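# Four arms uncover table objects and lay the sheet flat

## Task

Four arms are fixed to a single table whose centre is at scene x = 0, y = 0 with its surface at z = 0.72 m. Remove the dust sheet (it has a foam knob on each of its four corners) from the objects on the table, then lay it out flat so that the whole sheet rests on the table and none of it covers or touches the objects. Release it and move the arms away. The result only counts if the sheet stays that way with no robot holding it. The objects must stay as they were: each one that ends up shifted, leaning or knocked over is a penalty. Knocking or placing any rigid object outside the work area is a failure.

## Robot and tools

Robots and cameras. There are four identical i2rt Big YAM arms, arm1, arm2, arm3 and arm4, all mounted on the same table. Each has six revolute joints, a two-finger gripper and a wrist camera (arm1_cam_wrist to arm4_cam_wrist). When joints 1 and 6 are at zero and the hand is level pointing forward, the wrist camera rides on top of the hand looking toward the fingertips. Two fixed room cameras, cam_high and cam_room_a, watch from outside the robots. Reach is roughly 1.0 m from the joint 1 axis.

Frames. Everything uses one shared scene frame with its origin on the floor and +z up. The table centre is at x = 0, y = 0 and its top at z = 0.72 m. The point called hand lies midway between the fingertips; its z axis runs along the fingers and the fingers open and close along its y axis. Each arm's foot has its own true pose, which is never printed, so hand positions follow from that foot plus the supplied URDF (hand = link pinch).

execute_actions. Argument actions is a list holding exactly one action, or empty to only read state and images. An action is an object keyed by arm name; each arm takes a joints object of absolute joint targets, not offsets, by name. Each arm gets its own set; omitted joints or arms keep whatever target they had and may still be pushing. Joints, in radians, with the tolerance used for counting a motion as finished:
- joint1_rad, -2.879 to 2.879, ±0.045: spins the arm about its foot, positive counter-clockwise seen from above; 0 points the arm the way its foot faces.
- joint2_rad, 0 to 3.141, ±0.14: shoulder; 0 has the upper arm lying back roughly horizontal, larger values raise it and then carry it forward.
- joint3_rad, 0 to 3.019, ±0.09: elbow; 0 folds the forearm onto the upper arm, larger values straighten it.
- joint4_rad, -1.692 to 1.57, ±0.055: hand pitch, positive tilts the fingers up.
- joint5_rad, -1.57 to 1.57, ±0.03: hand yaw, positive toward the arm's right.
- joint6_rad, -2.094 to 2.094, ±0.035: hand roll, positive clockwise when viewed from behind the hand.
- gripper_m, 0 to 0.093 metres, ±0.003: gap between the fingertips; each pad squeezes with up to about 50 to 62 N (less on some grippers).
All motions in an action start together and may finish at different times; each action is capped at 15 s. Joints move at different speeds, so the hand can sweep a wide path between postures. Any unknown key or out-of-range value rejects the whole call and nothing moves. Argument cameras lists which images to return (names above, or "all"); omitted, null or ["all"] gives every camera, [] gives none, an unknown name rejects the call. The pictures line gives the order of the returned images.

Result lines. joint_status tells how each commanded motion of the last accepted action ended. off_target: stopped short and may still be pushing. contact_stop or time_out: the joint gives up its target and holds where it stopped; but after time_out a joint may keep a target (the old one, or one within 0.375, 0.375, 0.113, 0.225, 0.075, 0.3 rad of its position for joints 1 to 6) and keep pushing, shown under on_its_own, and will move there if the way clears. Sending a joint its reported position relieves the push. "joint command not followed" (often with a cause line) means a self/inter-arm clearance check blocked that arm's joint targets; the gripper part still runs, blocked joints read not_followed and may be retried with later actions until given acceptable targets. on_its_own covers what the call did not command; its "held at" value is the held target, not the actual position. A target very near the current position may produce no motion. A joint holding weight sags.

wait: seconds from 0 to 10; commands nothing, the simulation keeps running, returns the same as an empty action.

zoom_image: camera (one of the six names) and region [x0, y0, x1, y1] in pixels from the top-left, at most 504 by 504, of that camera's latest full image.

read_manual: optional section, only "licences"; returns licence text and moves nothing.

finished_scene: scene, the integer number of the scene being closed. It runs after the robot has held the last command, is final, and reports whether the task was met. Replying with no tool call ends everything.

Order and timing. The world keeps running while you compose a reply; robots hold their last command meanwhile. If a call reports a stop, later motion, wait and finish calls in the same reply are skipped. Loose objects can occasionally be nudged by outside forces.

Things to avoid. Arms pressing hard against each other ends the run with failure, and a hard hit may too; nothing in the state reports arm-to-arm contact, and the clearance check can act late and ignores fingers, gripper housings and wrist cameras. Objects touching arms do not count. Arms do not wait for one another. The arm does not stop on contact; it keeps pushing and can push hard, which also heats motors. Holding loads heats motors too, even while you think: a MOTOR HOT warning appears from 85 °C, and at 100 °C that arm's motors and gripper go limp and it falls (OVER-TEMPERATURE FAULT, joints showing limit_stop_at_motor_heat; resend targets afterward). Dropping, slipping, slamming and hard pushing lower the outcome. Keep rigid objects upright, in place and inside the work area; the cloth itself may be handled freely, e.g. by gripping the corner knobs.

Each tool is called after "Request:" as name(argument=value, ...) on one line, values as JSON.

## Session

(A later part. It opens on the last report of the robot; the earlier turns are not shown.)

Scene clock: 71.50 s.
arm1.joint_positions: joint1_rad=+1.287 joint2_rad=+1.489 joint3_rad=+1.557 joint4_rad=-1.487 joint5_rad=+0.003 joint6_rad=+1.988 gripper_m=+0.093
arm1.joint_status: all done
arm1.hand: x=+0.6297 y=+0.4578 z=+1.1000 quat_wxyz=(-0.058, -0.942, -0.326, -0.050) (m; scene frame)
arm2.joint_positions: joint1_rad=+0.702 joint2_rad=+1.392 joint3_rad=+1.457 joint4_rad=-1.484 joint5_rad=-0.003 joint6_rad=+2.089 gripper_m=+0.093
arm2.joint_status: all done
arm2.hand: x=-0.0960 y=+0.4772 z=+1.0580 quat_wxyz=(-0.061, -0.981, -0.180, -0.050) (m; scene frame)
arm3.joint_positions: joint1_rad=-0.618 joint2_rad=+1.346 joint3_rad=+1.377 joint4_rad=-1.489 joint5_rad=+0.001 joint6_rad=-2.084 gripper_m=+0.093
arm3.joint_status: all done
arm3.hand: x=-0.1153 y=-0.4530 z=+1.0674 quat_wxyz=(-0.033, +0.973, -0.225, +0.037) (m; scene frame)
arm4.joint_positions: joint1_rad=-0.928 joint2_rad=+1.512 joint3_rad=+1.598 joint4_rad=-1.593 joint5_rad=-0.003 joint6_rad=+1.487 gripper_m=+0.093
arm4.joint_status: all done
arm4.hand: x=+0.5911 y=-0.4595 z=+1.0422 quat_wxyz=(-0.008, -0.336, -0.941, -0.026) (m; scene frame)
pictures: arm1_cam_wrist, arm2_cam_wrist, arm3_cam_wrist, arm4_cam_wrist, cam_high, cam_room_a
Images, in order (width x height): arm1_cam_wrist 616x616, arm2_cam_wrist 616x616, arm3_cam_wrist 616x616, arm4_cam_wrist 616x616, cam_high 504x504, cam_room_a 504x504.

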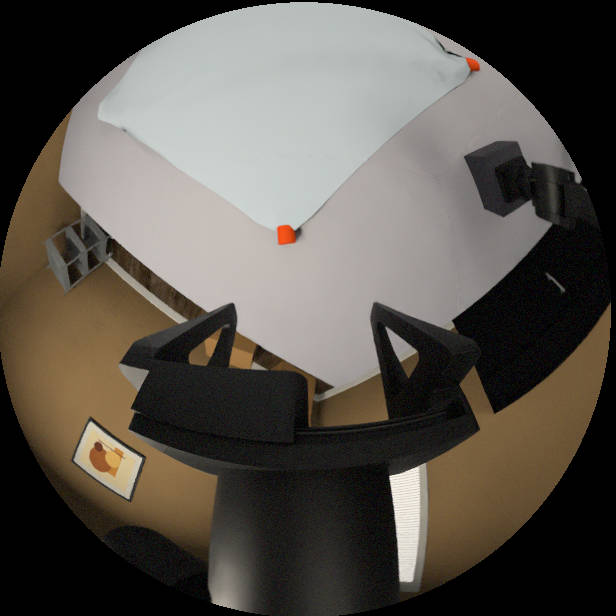

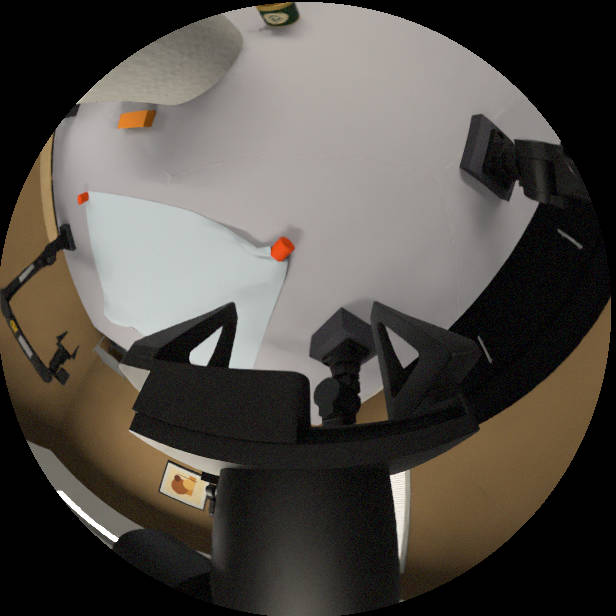

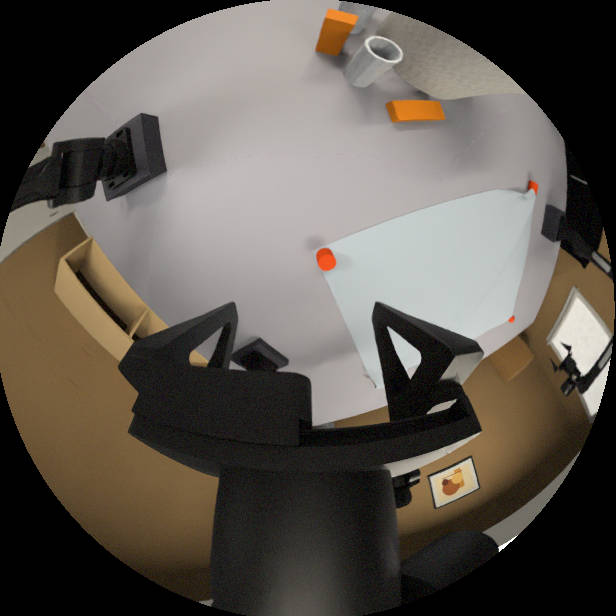

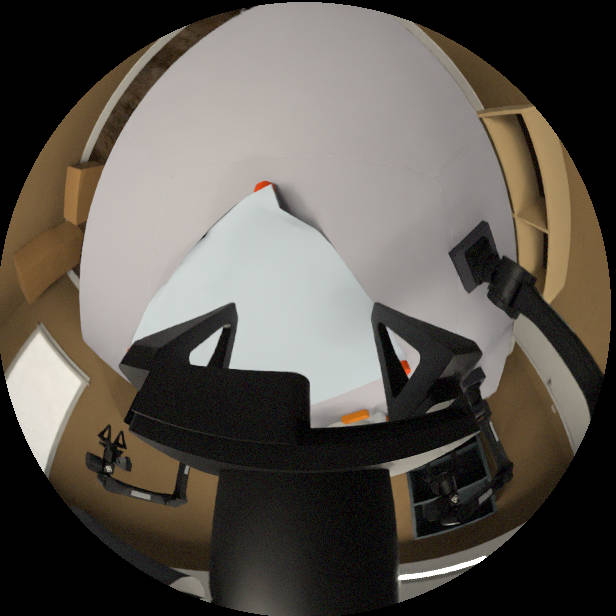

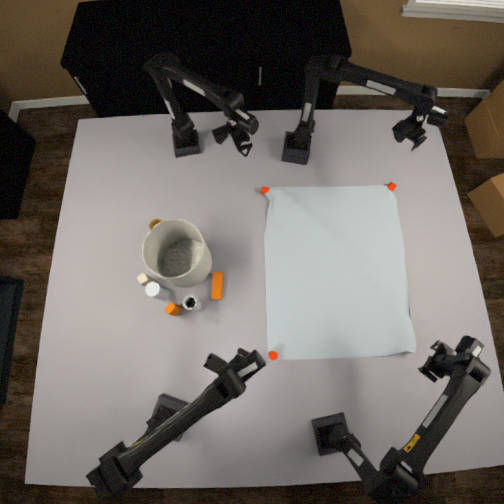

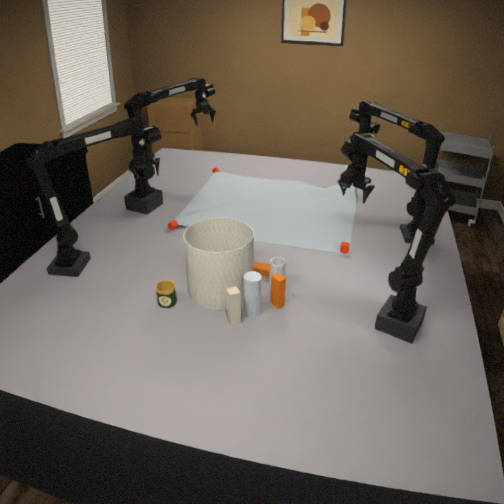

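Request:
execute_actions(actions=[{"arm2":{"joints":{"joint2_rad":1.88,"joint4_rad":-1.13,"joint6_rad":-0.35}},"arm4":{"joints":{"joint1_rad":-1.065,"joint2_rad":1.84,"joint3_rad":1.48,"joint4_rad":-1.18,"joint6_rad":1.2}},"arm1":{"joints":{"joint2_rad":1.0}},"arm3":{"joints":{"joint2_rad":1.0}}}], cameras=["arm2_cam_wrist","arm4_cam_wrist"])

Scene clock: 75.53 s.
arm1.joint_positions: joint1_rad=+1.287 joint2_rad=+1.004 joint3_rad=+1.562 joint4_rad=-1.487 joint5_rad=+0.003 joint6_rad=+1.988 gripper_m=+0.093
arm1.joint_status: all done
arm1.hand: x=+0.5149 y=+0.5192 z=+1.2957 quat_wxyz=(-0.233, -0.897, -0.310, -0.214) (m; scene frame)
arm2.joint_positions: joint1_rad=+0.702 joint2_rad=+1.878 joint3_rad=+1.453 joint4_rad=-1.146 joint5_rad=-0.003 joint6_rad=-0.339 gripper_m=+0.093
arm2.joint_status: all done
arm2.hand: x=-0.0116 y=+0.4059 z=+0.8288 quat_wxyz=(-0.002, -0.175, -0.985, +0.002) (m; scene frame)
arm3.joint_positions: joint1_rad=-0.618 joint2_rad=+1.003 joint3_rad=+1.377 joint4_rad=-1.489 joint5_rad=+0.001 joint6_rad=-2.084 gripper_m=+0.093
arm3.joint_status: all done
arm3.hand: x=-0.1752 y=-0.4930 z=+1.1909 quat_wxyz=(-0.158, +0.951, -0.219, +0.151) (m; scene frame)
arm4.joint_positions: joint1_rad=-1.073 joint2_rad=+1.857 joint3_rad=+1.455 joint4_rad=-1.191 joint5_rad=-0.001 joint6_rad=+1.214 gripper_m=+0.093
arm4.joint_status: all done
arm4.hand: x=+0.6942 y=-0.4639 z=+0.8205 quat_wxyz=(+0.011, -0.275, -0.961, +0.012) (m; scene frame)
pictures: arm2_cam_wrist, arm4_cam_wrist
Images, in order (width x height): arm2_cam_wrist 616x616, arm4_cam_wrist 616x616.

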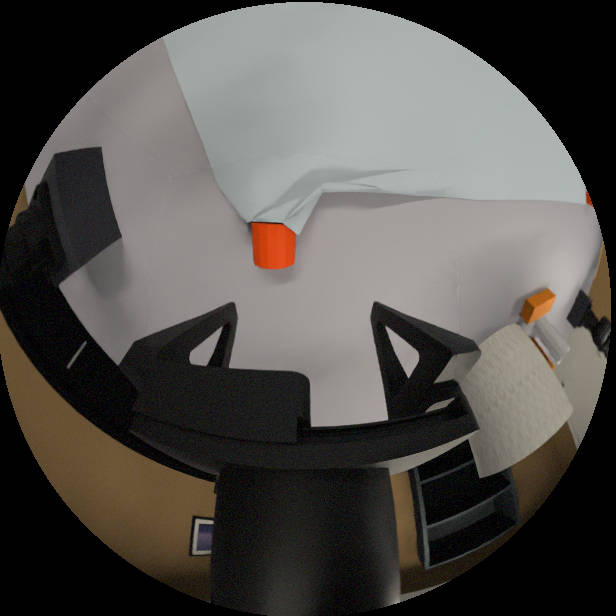

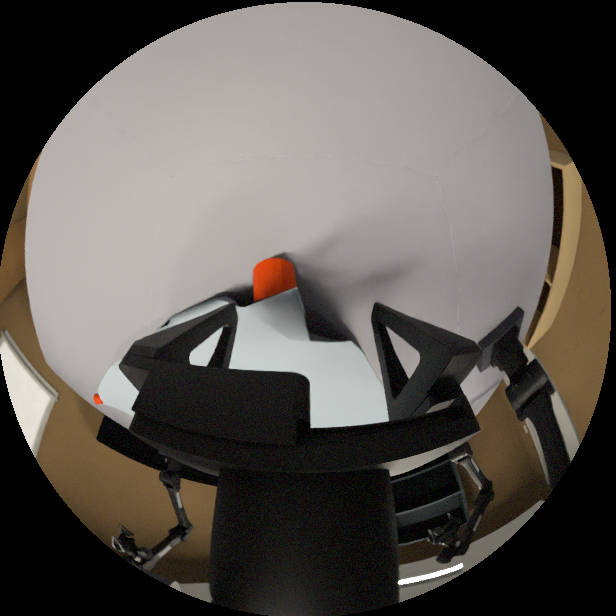

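Request:
execute_actions(actions=[{"arm2":{"joints":{"joint1_rad":0.762,"joint2_rad":1.91,"joint3_rad":1.43,"joint4_rad":-1.04}},"arm4":{"joints":{"joint1_rad":-1.035,"joint2_rad":1.9,"joint4_rad":-1.07}}}], cameras=[])

Request:
execute_actions(actions=[{"arm2":{"joints":{"joint2_rad":2.005,"joint3_rad":1.406,"joint4_rad":-0.98}},"arm4":{"joints":{"joint2_rad":1.985,"joint3_rad":1.435,"joint4_rad":-1.01}}}], cameras=["arm2_cam_wrist","arm4_cam_wrist"])

Request:
execute_actions(actions=[{"arm2":{"joints":{"gripper_m":0.01}},"arm4":{"joints":{"gripper_m":0.01}}}], cameras=["arm2_cam_wrist","arm4_cam_wrist"])

Scene clock: 77.63 s.
arm1.joint_positions: joint1_rad=+1.287 joint2_rad=+1.004 joint3_rad=+1.562 joint4_rad=-1.487 joint5_rad=+0.003 joint6_rad=+1.988 gripper_m=+0.093
arm1.joint_status: not commanded
arm1.hand: x=+0.5149 y=+0.5192 z=+1.2957 quat_wxyz=(-0.233, -0.897, -0.310, -0.214) (m; scene frame)
arm2.joint_positions: joint1_rad=+0.769 joint2_rad=+1.886 joint3_rad=+1.440 joint4_rad=-1.059 joint5_rad=-0.003 joint6_rad=-0.341 gripper_m=+0.093
arm2.joint_status: all done
arm2.hand: x=+0.0233 y=+0.4257 z=+0.8208 quat_wxyz=(-0.031, -0.141, -0.989, +0.018) (m; scene frame)
arm3.joint_positions: joint1_rad=-0.618 joint2_rad=+1.003 joint3_rad=+1.377 joint4_rad=-1.489 joint5_rad=+0.001 joint6_rad=-2.084 gripper_m=+0.093
arm3.joint_status: not commanded
arm3.hand: x=-0.1752 y=-0.4930 z=+1.1909 quat_wxyz=(-0.158, +0.951, -0.219, +0.151) (m; scene frame)
arm4.joint_positions: joint1_rad=-1.043 joint2_rad=+1.903 joint3_rad=+1.455 joint4_rad=-1.082 joint5_rad=-0.001 joint6_rad=+1.214 gripper_m=+0.093
arm4.joint_status: all done
arm4.hand: x=+0.7027 y=-0.4364 z=+0.7960 quat_wxyz=(-0.008, -0.261, -0.965, -0.014) (m; scene frame)
pictures: none
No camera images: the call's "cameras" was empty. Leave "cameras" out to get every camera's image.

Scene clock: 78.57 s.
arm1.joint_positions: joint1_rad=+1.287 joint2_rad=+1.004 joint3_rad=+1.562 joint4_rad=-1.487 joint5_rad=+0.003 joint6_rad=+1.988 gripper_m=+0.093
arm1.joint_status: not commanded
arm1.hand: x=+0.5149 y=+0.5192 z=+1.2957 quat_wxyz=(-0.233, -0.897, -0.310, -0.214) (m; scene frame)
arm2.joint_positions: joint1_rad=+0.769 joint2_rad=+2.002 joint3_rad=+1.405 joint4_rad=-0.996 joint5_rad=-0.003 joint6_rad=-0.341 gripper_m=+0.093
arm2.joint_status: all done
arm2.hand: x=+0.0132 y=+0.4325 z=+0.7466 quat_wxyz=(+0.009, -0.141, -0.990, -0.003) (m; scene frame)
arm3.joint_positions: joint1_rad=-0.618 joint2_rad=+1.003 joint3_rad=+1.377 joint4_rad=-1.489 joint5_rad=+0.001 joint6_rad=-2.084 gripper_m=+0.093
arm3.joint_status: not commanded
arm3.hand: x=-0.1752 y=-0.4930 z=+1.1909 quat_wxyz=(-0.158, +0.951, -0.219, +0.151) (m; scene frame)
arm4.joint_positions: joint1_rad=-1.043 joint2_rad=+1.986 joint3_rad=+1.430 joint4_rad=-1.017 joint5_rad=-0.001 joint6_rad=+1.214 gripper_m=+0.093
arm4.joint_status: all done
arm4.hand: x=+0.6996 y=-0.4385 z=+0.7432 quat_wxyz=(+0.005, -0.261, -0.965, +0.004) (m; scene frame)
pictures: arm2_cam_wrist, arm4_cam_wrist
Images, in order (width x height): arm2_cam_wrist 616x616, arm4_cam_wrist 616x616.

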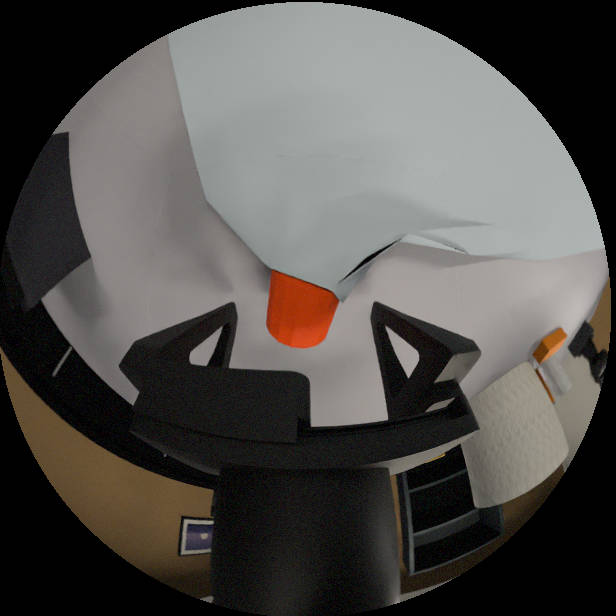

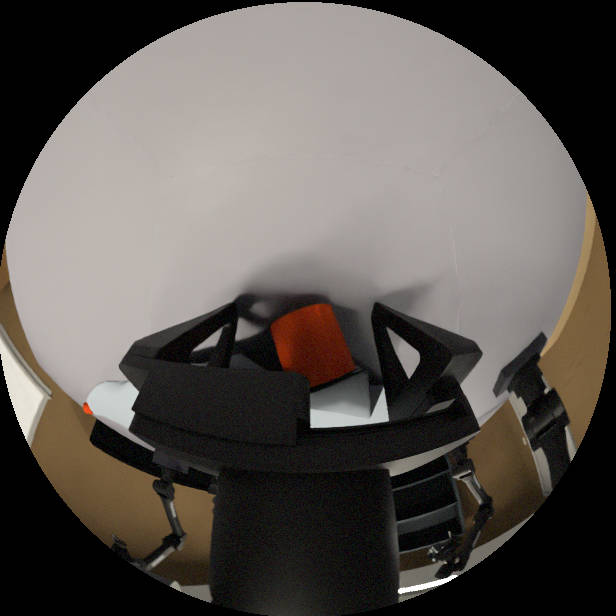

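Scene clock: 79.27 s.
arm1.joint_positions: joint1_rad=+1.287 joint2_rad=+1.004 joint3_rad=+1.562 joint4_rad=-1.487 joint5_rad=+0.003 joint6_rad=+1.988 gripper_m=+0.093
arm1.joint_status: not commanded
arm1.hand: x=+0.5149 y=+0.5192 z=+1.2957 quat_wxyz=(-0.233, -0.897, -0.310, -0.214) (m; scene frame)
arm2.joint_positions: joint1_rad=+0.769 joint2_rad=+2.002 joint3_rad=+1.405 joint4_rad=-0.996 joint5_rad=-0.003 joint6_rad=-0.341 gripper_m=+0.038
arm2.joint_status: gripper_m off_target (ended at +0.038, target +0.010)
arm2.hand: x=+0.0132 y=+0.4325 z=+0.7466 quat_wxyz=(+0.009, -0.141, -0.990, -0.003) (m; scene frame)
arm3.joint_positions: joint1_rad=-0.618 joint2_rad=+1.003 joint3_rad=+1.377 joint4_rad=-1.489 joint5_rad=+0.001 joint6_rad=-2.084 gripper_m=+0.093
arm3.joint_status: not commanded
arm3.hand: x=-0.1752 y=-0.4930 z=+1.1909 quat_wxyz=(-0.158, +0.951, -0.219, +0.151) (m; scene frame)
arm4.joint_positions: joint1_rad=-1.043 joint2_rad=+1.986 joint3_rad=+1.430 joint4_rad=-1.017 joint5_rad=+0.000 joint6_rad=+1.213 gripper_m=+0.010
arm4.joint_status: all done
arm4.hand: x=+0.6997 y=-0.4387 z=+0.7432 quat_wxyz=(+0.004, -0.260, -0.965, +0.004) (m; scene frame)
pictures: arm2_cam_wrist, arm4_cam_wrist
Images, in order (width x height): arm2_cam_wrist 616x616, arm4_cam_wrist 616x616.

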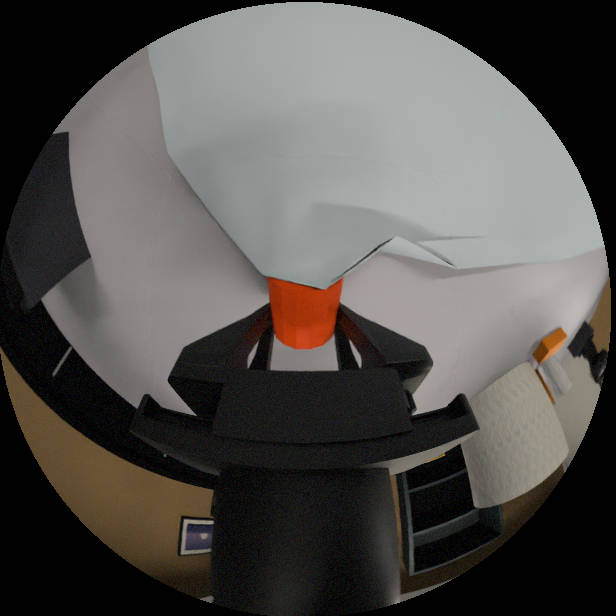

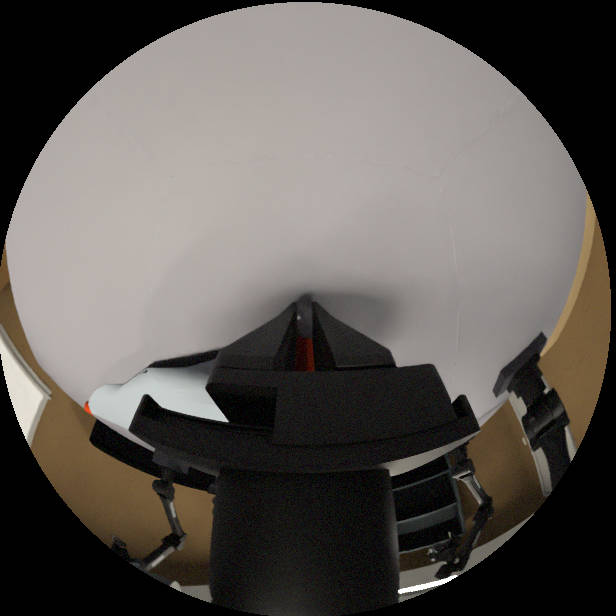

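Request:
execute_actions(actions=[{"arm2":{"joints":{"joint2_rad":1.97,"joint4_rad":-1.2,"joint1_rad":0.8}},"arm4":{"joints":{"gripper_m":0.093}}}], cameras=[])

Request:
execute_actions(actions=[{"arm2":{"joints":{"gripper_m":0.093}},"arm4":{"joints":{"joint1_rad":-0.975}}}], cameras=["arm2_cam_wrist","arm4_cam_wrist","cam_high"])

Scene clock: 81.13 s.
arm1.joint_positions: joint1_rad=+1.287 joint2_rad=+1.004 joint3_rad=+1.562 joint4_rad=-1.487 joint5_rad=+0.003 joint6_rad=+1.988 gripper_m=+0.093
arm1.joint_status: not commanded
arm1.hand: x=+0.5149 y=+0.5192 z=+1.2957 quat_wxyz=(-0.233, -0.897, -0.310, -0.214) (m; scene frame)
arm2.joint_positions: joint1_rad=+0.796 joint2_rad=+1.967 joint3_rad=+1.405 joint4_rad=-1.182 joint5_rad=-0.003 joint6_rad=-0.341 gripper_m=+0.038
arm2.joint_status: all done
arm2.hand: x=-0.0119 y=+0.4677 z=+0.7687 quat_wxyz=(+0.076, -0.127, -0.988, -0.037) (m; scene frame)
arm3.joint_positions: joint1_rad=-0.618 joint2_rad=+1.003 joint3_rad=+1.377 joint4_rad=-1.489 joint5_rad=+0.001 joint6_rad=-2.084 gripper_m=+0.093
arm3.joint_status: not commanded
arm3.hand: x=-0.1752 y=-0.4930 z=+1.1909 quat_wxyz=(-0.158, +0.951, -0.219, +0.151) (m; scene frame)
arm4.joint_positions: joint1_rad=-1.043 joint2_rad=+1.986 joint3_rad=+1.430 joint4_rad=-1.017 joint5_rad=+0.000 joint6_rad=+1.213 gripper_m=+0.093
arm4.joint_status: all done
arm4.hand: x=+0.6997 y=-0.4387 z=+0.7432 quat_wxyz=(+0.004, -0.260, -0.965, +0.004) (m; scene frame)
pictures: none
No camera images: the call's "cameras" was empty. Leave "cameras" out to get every camera's image.

Scene clock: 82.03 s.
arm1.joint_positions: joint1_rad=+1.287 joint2_rad=+1.004 joint3_rad=+1.562 joint4_rad=-1.487 joint5_rad=+0.003 joint6_rad=+1.988 gripper_m=+0.093
arm1.joint_status: not commanded
arm1.hand: x=+0.5149 y=+0.5192 z=+1.2957 quat_wxyz=(-0.233, -0.897, -0.310, -0.214) (m; scene frame)
arm2.joint_positions: joint1_rad=+0.796 joint2_rad=+1.967 joint3_rad=+1.405 joint4_rad=-1.182 joint5_rad=-0.003 joint6_rad=-0.341 gripper_m=+0.093
arm2.joint_status: all done
arm2.hand: x=-0.0119 y=+0.4677 z=+0.7687 quat_wxyz=(+0.076, -0.127, -0.988, -0.037) (m; scene frame)
arm3.joint_positions: joint1_rad=-0.618 joint2_rad=+1.003 joint3_rad=+1.377 joint4_rad=-1.489 joint5_rad=+0.001 joint6_rad=-2.084 gripper_m=+0.093
arm3.joint_status: not commanded
arm3.hand: x=-0.1752 y=-0.4930 z=+1.1909 quat_wxyz=(-0.158, +0.951, -0.219, +0.151) (m; scene frame)
arm4.joint_positions: joint1_rad=-0.974 joint2_rad=+1.986 joint3_rad=+1.430 joint4_rad=-1.017 joint5_rad=+0.000 joint6_rad=+1.213 gripper_m=+0.093
arm4.joint_status: all done
arm4.hand: x=+0.6742 y=-0.4096 z=+0.7433 quat_wxyz=(+0.005, -0.227, -0.974, +0.004) (m; scene frame)
pictures: arm2_cam_wrist, arm4_cam_wrist, cam_high
Images, in order (width x height): arm2_cam_wrist 616x616, arm4_cam_wrist 616x616, cam_high 504x504.

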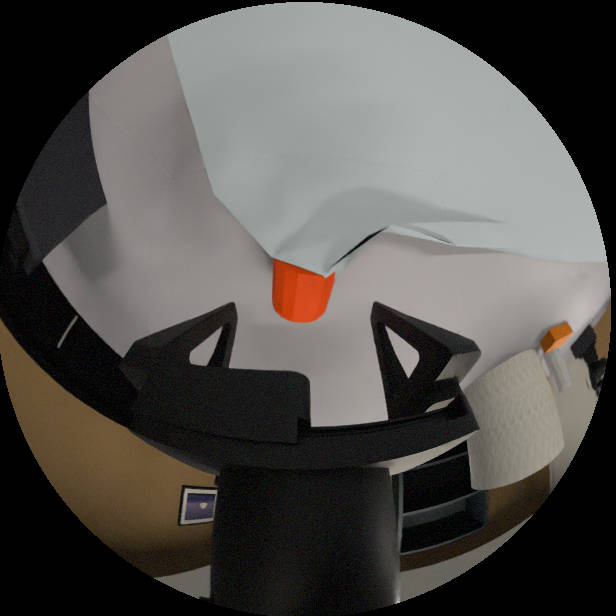

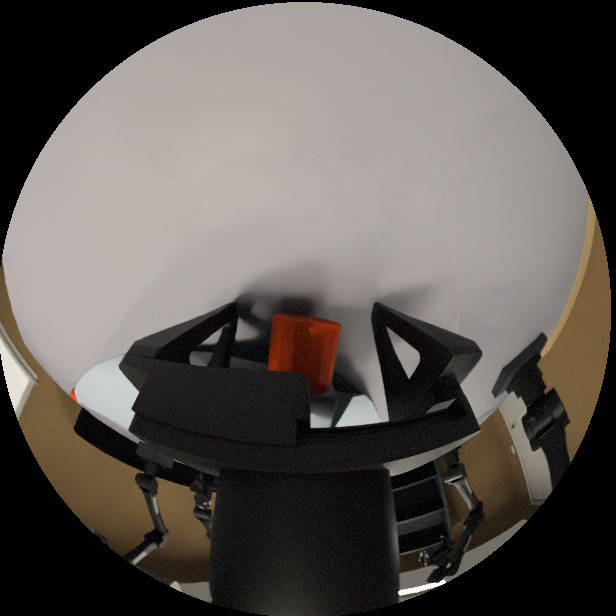

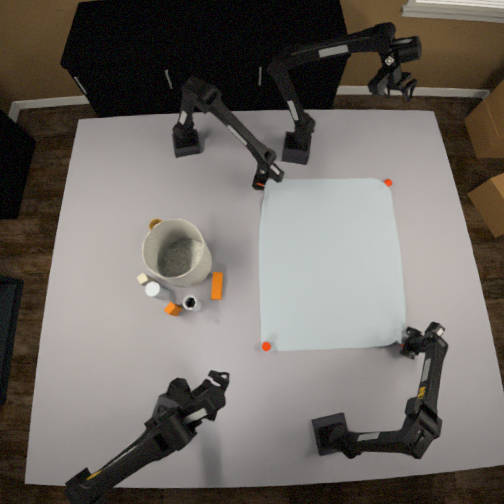

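Request:
execute_actions(actions=[{"arm2":{"joints":{"joint2_rad":1.85}},"arm4":{"joints":{"joint2_rad":1.89,"joint4_rad":-1.1,"gripper_m":0.075}}}], cameras=[])

Request:
execute_actions(actions=[{"arm2":{"joints":{"joint2_rad":1.6,"joint4_rad":-1.4}},"arm4":{"joints":{"joint1_rad":-0.93,"joint6_rad":1.4}}}], cameras=["arm2_cam_wrist","arm4_cam_wrist"])

Scene clock: 84.10 s.
arm1.joint_positions: joint1_rad=+1.287 joint2_rad=+1.004 joint3_rad=+1.562 joint4_rad=-1.487 joint5_rad=+0.003 joint6_rad=+1.988 gripper_m=+0.093
arm1.joint_status: not commanded
arm1.hand: x=+0.5149 y=+0.5192 z=+1.2957 quat_wxyz=(-0.233, -0.897, -0.310, -0.214) (m; scene frame)
arm2.joint_positions: joint1_rad=+0.796 joint2_rad=+1.826 joint3_rad=+1.405 joint4_rad=-1.184 joint5_rad=-0.003 joint6_rad=-0.341 gripper_m=+0.093
arm2.joint_status: all done
arm2.hand: x=-0.0022 y=+0.4616 z=+0.8387 quat_wxyz=(+0.014, -0.128, -0.992, -0.005) (m; scene frame)
arm3.joint_positions: joint1_rad=-0.618 joint2_rad=+1.003 joint3_rad=+1.377 joint4_rad=-1.489 joint5_rad=+0.001 joint6_rad=-2.084 gripper_m=+0.093
arm3.joint_status: not commanded
arm3.hand: x=-0.1752 y=-0.4930 z=+1.1909 quat_wxyz=(-0.158, +0.951, -0.219, +0.151) (m; scene frame)
arm4.joint_positions: joint1_rad=-0.974 joint2_rad=+1.898 joint3_rad=+1.425 joint4_rad=-1.090 joint5_rad=+0.000 joint6_rad=+1.213 gripper_m=+0.075
arm4.joint_status: all done
arm4.hand: x=+0.6669 y=-0.4167 z=+0.7887 quat_wxyz=(+0.002, -0.227, -0.974, +0.000) (m; scene frame)
pictures: none
No camera images: the call's "cameras" was empty. Leave "cameras" out to get every camera's image.

Scene clock: 85.37 s.
arm1.joint_positions: joint1_rad=+1.287 joint2_rad=+1.004 joint3_rad=+1.562 joint4_rad=-1.487 joint5_rad=+0.003 joint6_rad=+1.988 gripper_m=+0.093
arm1.joint_status: not commanded
arm1.hand: x=+0.5149 y=+0.5192 z=+1.2957 quat_wxyz=(-0.233, -0.897, -0.310, -0.214) (m; scene frame)
arm2.joint_positions: joint1_rad=+0.796 joint2_rad=+1.586 joint3_rad=+1.403 joint4_rad=-1.384 joint5_rad=-0.003 joint6_rad=-0.341 gripper_m=+0.093
arm2.joint_status: all done
arm2.hand: x=-0.0445 y=+0.4911 z=+0.9535 quat_wxyz=(-0.003, -0.128, -0.992, +0.003) (m; scene frame)
arm3.joint_positions: joint1_rad=-0.618 joint2_rad=+1.003 joint3_rad=+1.377 joint4_rad=-1.489 joint5_rad=+0.001 joint6_rad=-2.084 gripper_m=+0.093
arm3.joint_status: not commanded
arm3.hand: x=-0.1752 y=-0.4930 z=+1.1909 quat_wxyz=(-0.158, +0.951, -0.219, +0.151) (m; scene frame)
arm4.joint_positions: joint1_rad=-0.937 joint2_rad=+1.898 joint3_rad=+1.425 joint4_rad=-1.090 joint5_rad=+0.000 joint6_rad=+1.386 gripper_m=+0.075
arm4.joint_status: all done
arm4.hand: x=+0.6528 y=-0.4022 z=+0.7887 quat_wxyz=(+0.002, -0.293, -0.956, +0.000) (m; scene frame)
pictures: arm2_cam_wrist, arm4_cam_wrist
Images, in order (width x height): arm2_cam_wrist 616x616, arm4_cam_wrist 616x616.

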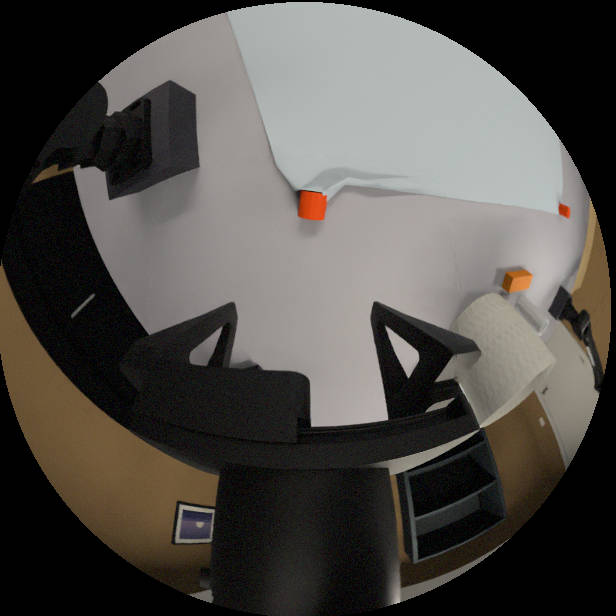

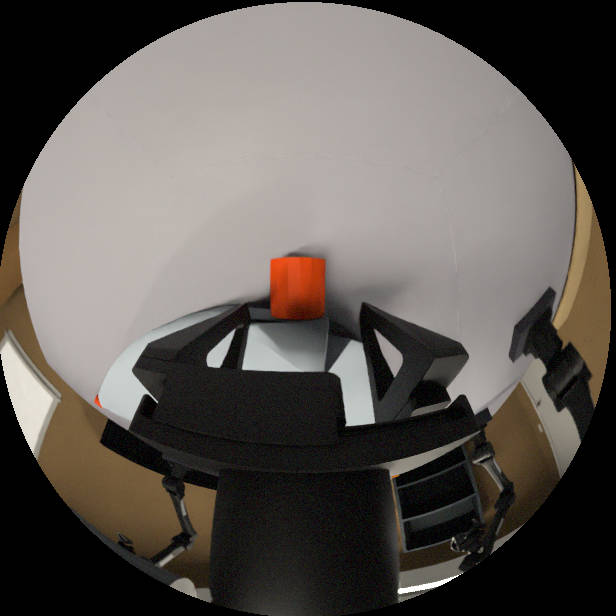

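Request:
execute_actions(actions=[{"arm2":{"joints":{"joint1_rad":0.81,"joint2_rad":1.3,"joint3_rad":0.55,"joint4_rad":0.2,"joint6_rad":-0.2}},"arm4":{"joints":{"joint2_rad":1.985,"joint4_rad":-1.0}}}], cameras=[])

Request:
execute_actions(actions=[{"arm2":{"joints":{"joint2_rad":1.6,"joint3_rad":0.6,"joint4_rad":0.32}},"arm4":{"joints":{"gripper_m":0.01}}}], cameras=["arm2_cam_wrist","arm4_cam_wrist"])

Scene clock: 89.20 s.
arm1.joint_positions: joint1_rad=+1.287 joint2_rad=+1.004 joint3_rad=+1.562 joint4_rad=-1.487 joint5_rad=+0.003 joint6_rad=+1.988 gripper_m=+0.093
arm1.joint_status: not commanded
arm1.hand: x=+0.5149 y=+0.5192 z=+1.2957 quat_wxyz=(-0.233, -0.897, -0.310, -0.214) (m; scene frame)
arm2.joint_positions: joint1_rad=+0.802 joint2_rad=+1.303 joint3_rad=+0.555 joint4_rad=+0.174 joint5_rad=-0.003 joint6_rad=-0.210 gripper_m=+0.093
arm2.joint_status: all done
arm2.hand: x=-0.0416 y=+0.4922 z=+0.8808 quat_wxyz=(-0.441, -0.164, -0.862, +0.188) (m; scene frame)
arm3.joint_positions: joint1_rad=-0.618 joint2_rad=+1.003 joint3_rad=+1.377 joint4_rad=-1.489 joint5_rad=+0.001 joint6_rad=-2.084 gripper_m=+0.093
arm3.joint_status: not commanded
arm3.hand: x=-0.1752 y=-0.4930 z=+1.1909 quat_wxyz=(-0.158, +0.951, -0.219, +0.151) (m; scene frame)
arm4.joint_positions: joint1_rad=-0.937 joint2_rad=+1.986 joint3_rad=+1.427 joint4_rad=-1.009 joint5_rad=-0.001 joint6_rad=+1.387 gripper_m=+0.075
arm4.joint_status: all done
arm4.hand: x=+0.6603 y=-0.3943 z=+0.7425 quat_wxyz=(+0.003, -0.293, -0.956, +0.002) (m; scene frame)
pictures: none
No camera images: the call's "cameras" was empty. Leave "cameras" out to get every camera's image.

Scene clock: 90.27 s.
arm1.joint_positions: joint1_rad=+1.287 joint2_rad=+1.004 joint3_rad=+1.562 joint4_rad=-1.487 joint5_rad=+0.003 joint6_rad=+1.988 gripper_m=+0.093
arm1.joint_status: not commanded
arm1.hand: x=+0.5149 y=+0.5192 z=+1.2957 quat_wxyz=(-0.233, -0.897, -0.310, -0.214) (m; scene frame)
arm2.joint_positions: joint1_rad=+0.802 joint2_rad=+1.602 joint3_rad=+0.576 joint4_rad=+0.297 joint5_rad=-0.003 joint6_rad=-0.210 gripper_m=+0.093
arm2.joint_status: all done
arm2.hand: x=-0.0339 y=+0.4864 z=+0.7769 quat_wxyz=(-0.377, -0.171, -0.896, +0.161) (m; scene frame)
arm3.joint_positions: joint1_rad=-0.618 joint2_rad=+1.003 joint3_rad=+1.377 joint4_rad=-1.489 joint5_rad=+0.001 joint6_rad=-2.084 gripper_m=+0.093
arm3.joint_status: not commanded
arm3.hand: x=-0.1752 y=-0.4930 z=+1.1909 quat_wxyz=(-0.158, +0.951, -0.219, +0.151) (m; scene frame)
arm4.joint_positions: joint1_rad=-0.937 joint2_rad=+1.986 joint3_rad=+1.427 joint4_rad=-1.009 joint5_rad=+0.000 joint6_rad=+1.387 gripper_m=+0.038
arm4.joint_status: gripper_m off_target (ended at +0.038, target +0.010)
arm4.hand: x=+0.6604 y=-0.3944 z=+0.7424 quat_wxyz=(+0.003, -0.293, -0.956, +0.002) (m; scene frame)
pictures: arm2_cam_wrist, arm4_cam_wrist
Images, in order (width x height): arm2_cam_wrist 616x616, arm4_cam_wrist 616x616.

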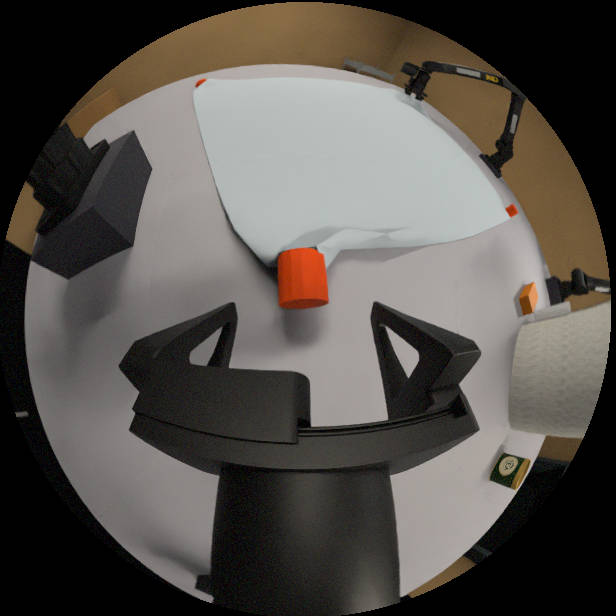

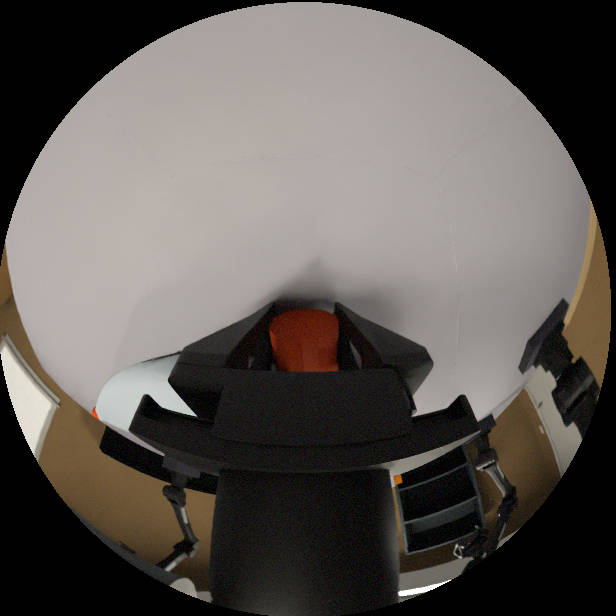

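Request:
execute_actions(actions=[{"arm2":{"joints":{"joint2_rad":1.768,"joint3_rad":0.705,"joint4_rad":0.4}},"arm4":{"joints":{"joint1_rad":-0.83,"joint5_rad":0.7}}}], cameras=["arm2_cam_wrist"])

Request:
execute_actions(actions=[{"arm2":{"joints":{"gripper_m":0.01}},"arm4":{"joints":{"joint1_rad":-0.73,"joint5_rad":1.2,"joint2_rad":2.1,"joint4_rad":-0.89}}}], cameras=["arm2_cam_wrist","arm4_cam_wrist","cam_high"])

Scene clock: 92.83 s.
arm1.joint_positions: joint1_rad=+1.287 joint2_rad=+1.004 joint3_rad=+1.562 joint4_rad=-1.487 joint5_rad=+0.003 joint6_rad=+1.988 gripper_m=+0.093
arm1.joint_status: not commanded
arm1.hand: x=+0.5149 y=+0.5192 z=+1.2957 quat_wxyz=(-0.233, -0.897, -0.310, -0.214) (m; scene frame)
arm2.joint_positions: joint1_rad=+0.802 joint2_rad=+1.760 joint3_rad=+0.692 joint4_rad=+0.379 joint5_rad=-0.003 joint6_rad=-0.210 gripper_m=+0.093
arm2.joint_status: all done
arm2.hand: x=+0.0083 y=+0.4579 z=+0.7595 quat_wxyz=(-0.394, -0.170, -0.887, +0.168) (m; scene frame)
arm3.joint_positions: joint1_rad=-0.618 joint2_rad=+1.003 joint3_rad=+1.377 joint4_rad=-1.489 joint5_rad=+0.001 joint6_rad=-2.084 gripper_m=+0.093
arm3.joint_status: not commanded
arm3.hand: x=-0.1752 y=-0.4930 z=+1.1909 quat_wxyz=(-0.158, +0.951, -0.219, +0.151) (m; scene frame)
arm4.joint_positions: joint1_rad=-0.824 joint2_rad=+1.986 joint3_rad=+1.427 joint4_rad=-1.008 joint5_rad=+0.695 joint6_rad=+1.392 gripper_m=+0.038
arm4.joint_status: all done
arm4.hand: x=+0.6996 y=-0.4202 z=+0.7821 quat_wxyz=(-0.308, -0.226, -0.913, +0.141) (m; scene frame)
pictures: arm2_cam_wrist
Images, in order (width x height): arm2_cam_wrist 616x616.

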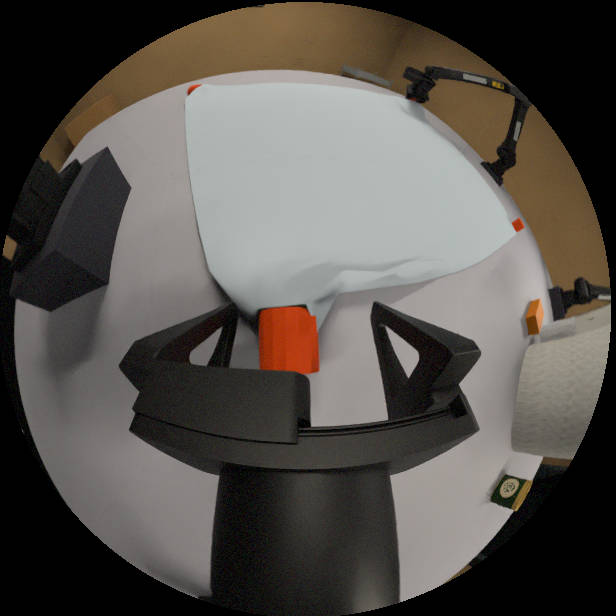

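Scene clock: 93.97 s.
arm1.joint_positions: joint1_rad=+1.287 joint2_rad=+1.004 joint3_rad=+1.562 joint4_rad=-1.487 joint5_rad=+0.003 joint6_rad=+1.988 gripper_m=+0.093
arm1.joint_status: not commanded
arm1.hand: x=+0.5149 y=+0.5192 z=+1.2957 quat_wxyz=(-0.233, -0.897, -0.310, -0.214) (m; scene frame)
arm2.joint_positions: joint1_rad=+0.803 joint2_rad=+1.760 joint3_rad=+0.692 joint4_rad=+0.379 joint5_rad=-0.003 joint6_rad=-0.209 gripper_m=+0.035
arm2.joint_status: gripper_m off_target (ended at +0.035, target +0.010)
arm2.hand: x=+0.0084 y=+0.4581 z=+0.7595 quat_wxyz=(-0.395, -0.170, -0.887, +0.168) (m; scene frame)
arm3.joint_positions: joint1_rad=-0.618 joint2_rad=+1.003 joint3_rad=+1.377 joint4_rad=-1.489 joint5_rad=+0.001 joint6_rad=-2.084 gripper_m=+0.093
arm3.joint_status: not commanded
arm3.hand: x=-0.1752 y=-0.4930 z=+1.1909 quat_wxyz=(-0.158, +0.951, -0.219, +0.151) (m; scene frame)
arm4.joint_positions: joint1_rad=-0.730 joint2_rad=+2.092 joint3_rad=+1.427 joint4_rad=-0.901 joint5_rad=+1.195 joint6_rad=+1.392 gripper_m=+0.038
arm4.joint_status: all done
arm4.hand: x=+0.7099 y=-0.4006 z=+0.7932 quat_wxyz=(-0.521, -0.161, -0.812, +0.207) (m; scene frame)
pictures: arm2_cam_wrist, arm4_cam_wrist, cam_high
Images, in order (width x height): arm2_cam_wrist 616x616, arm4_cam_wrist 616x616, cam_high 504x504.

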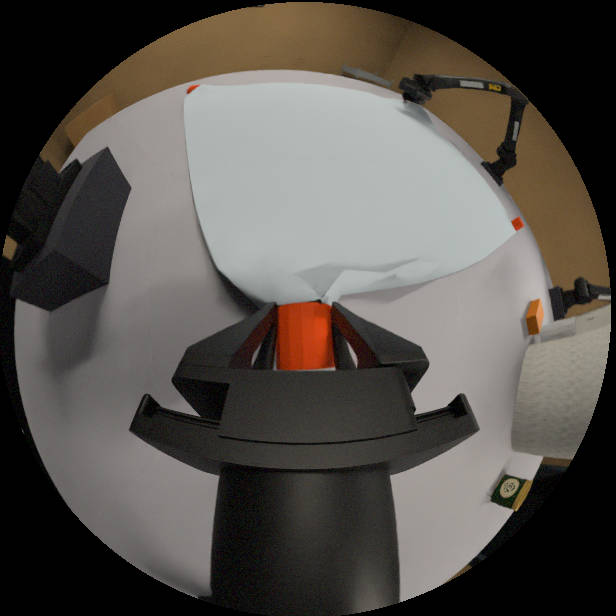

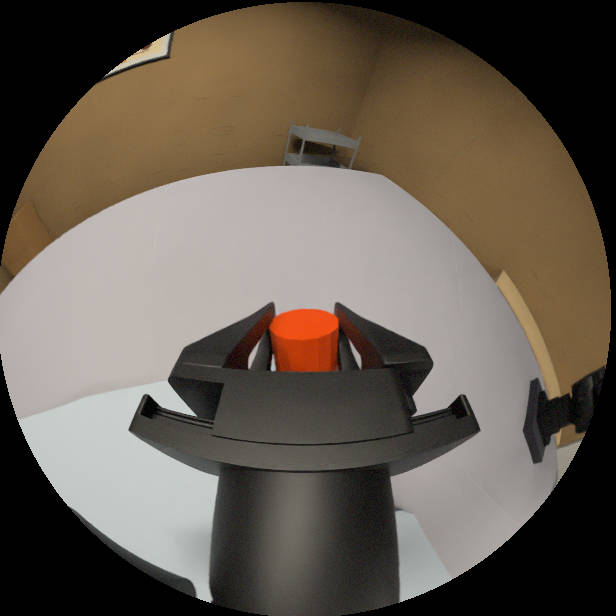

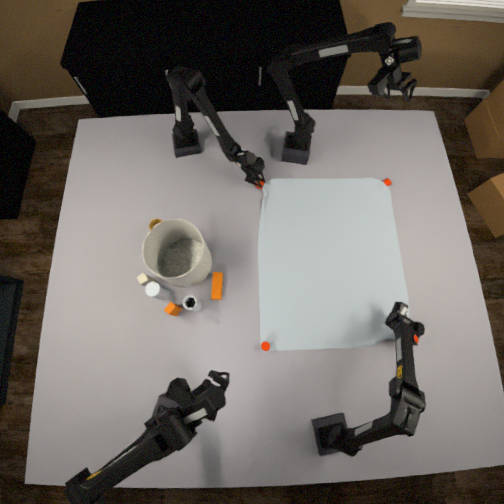

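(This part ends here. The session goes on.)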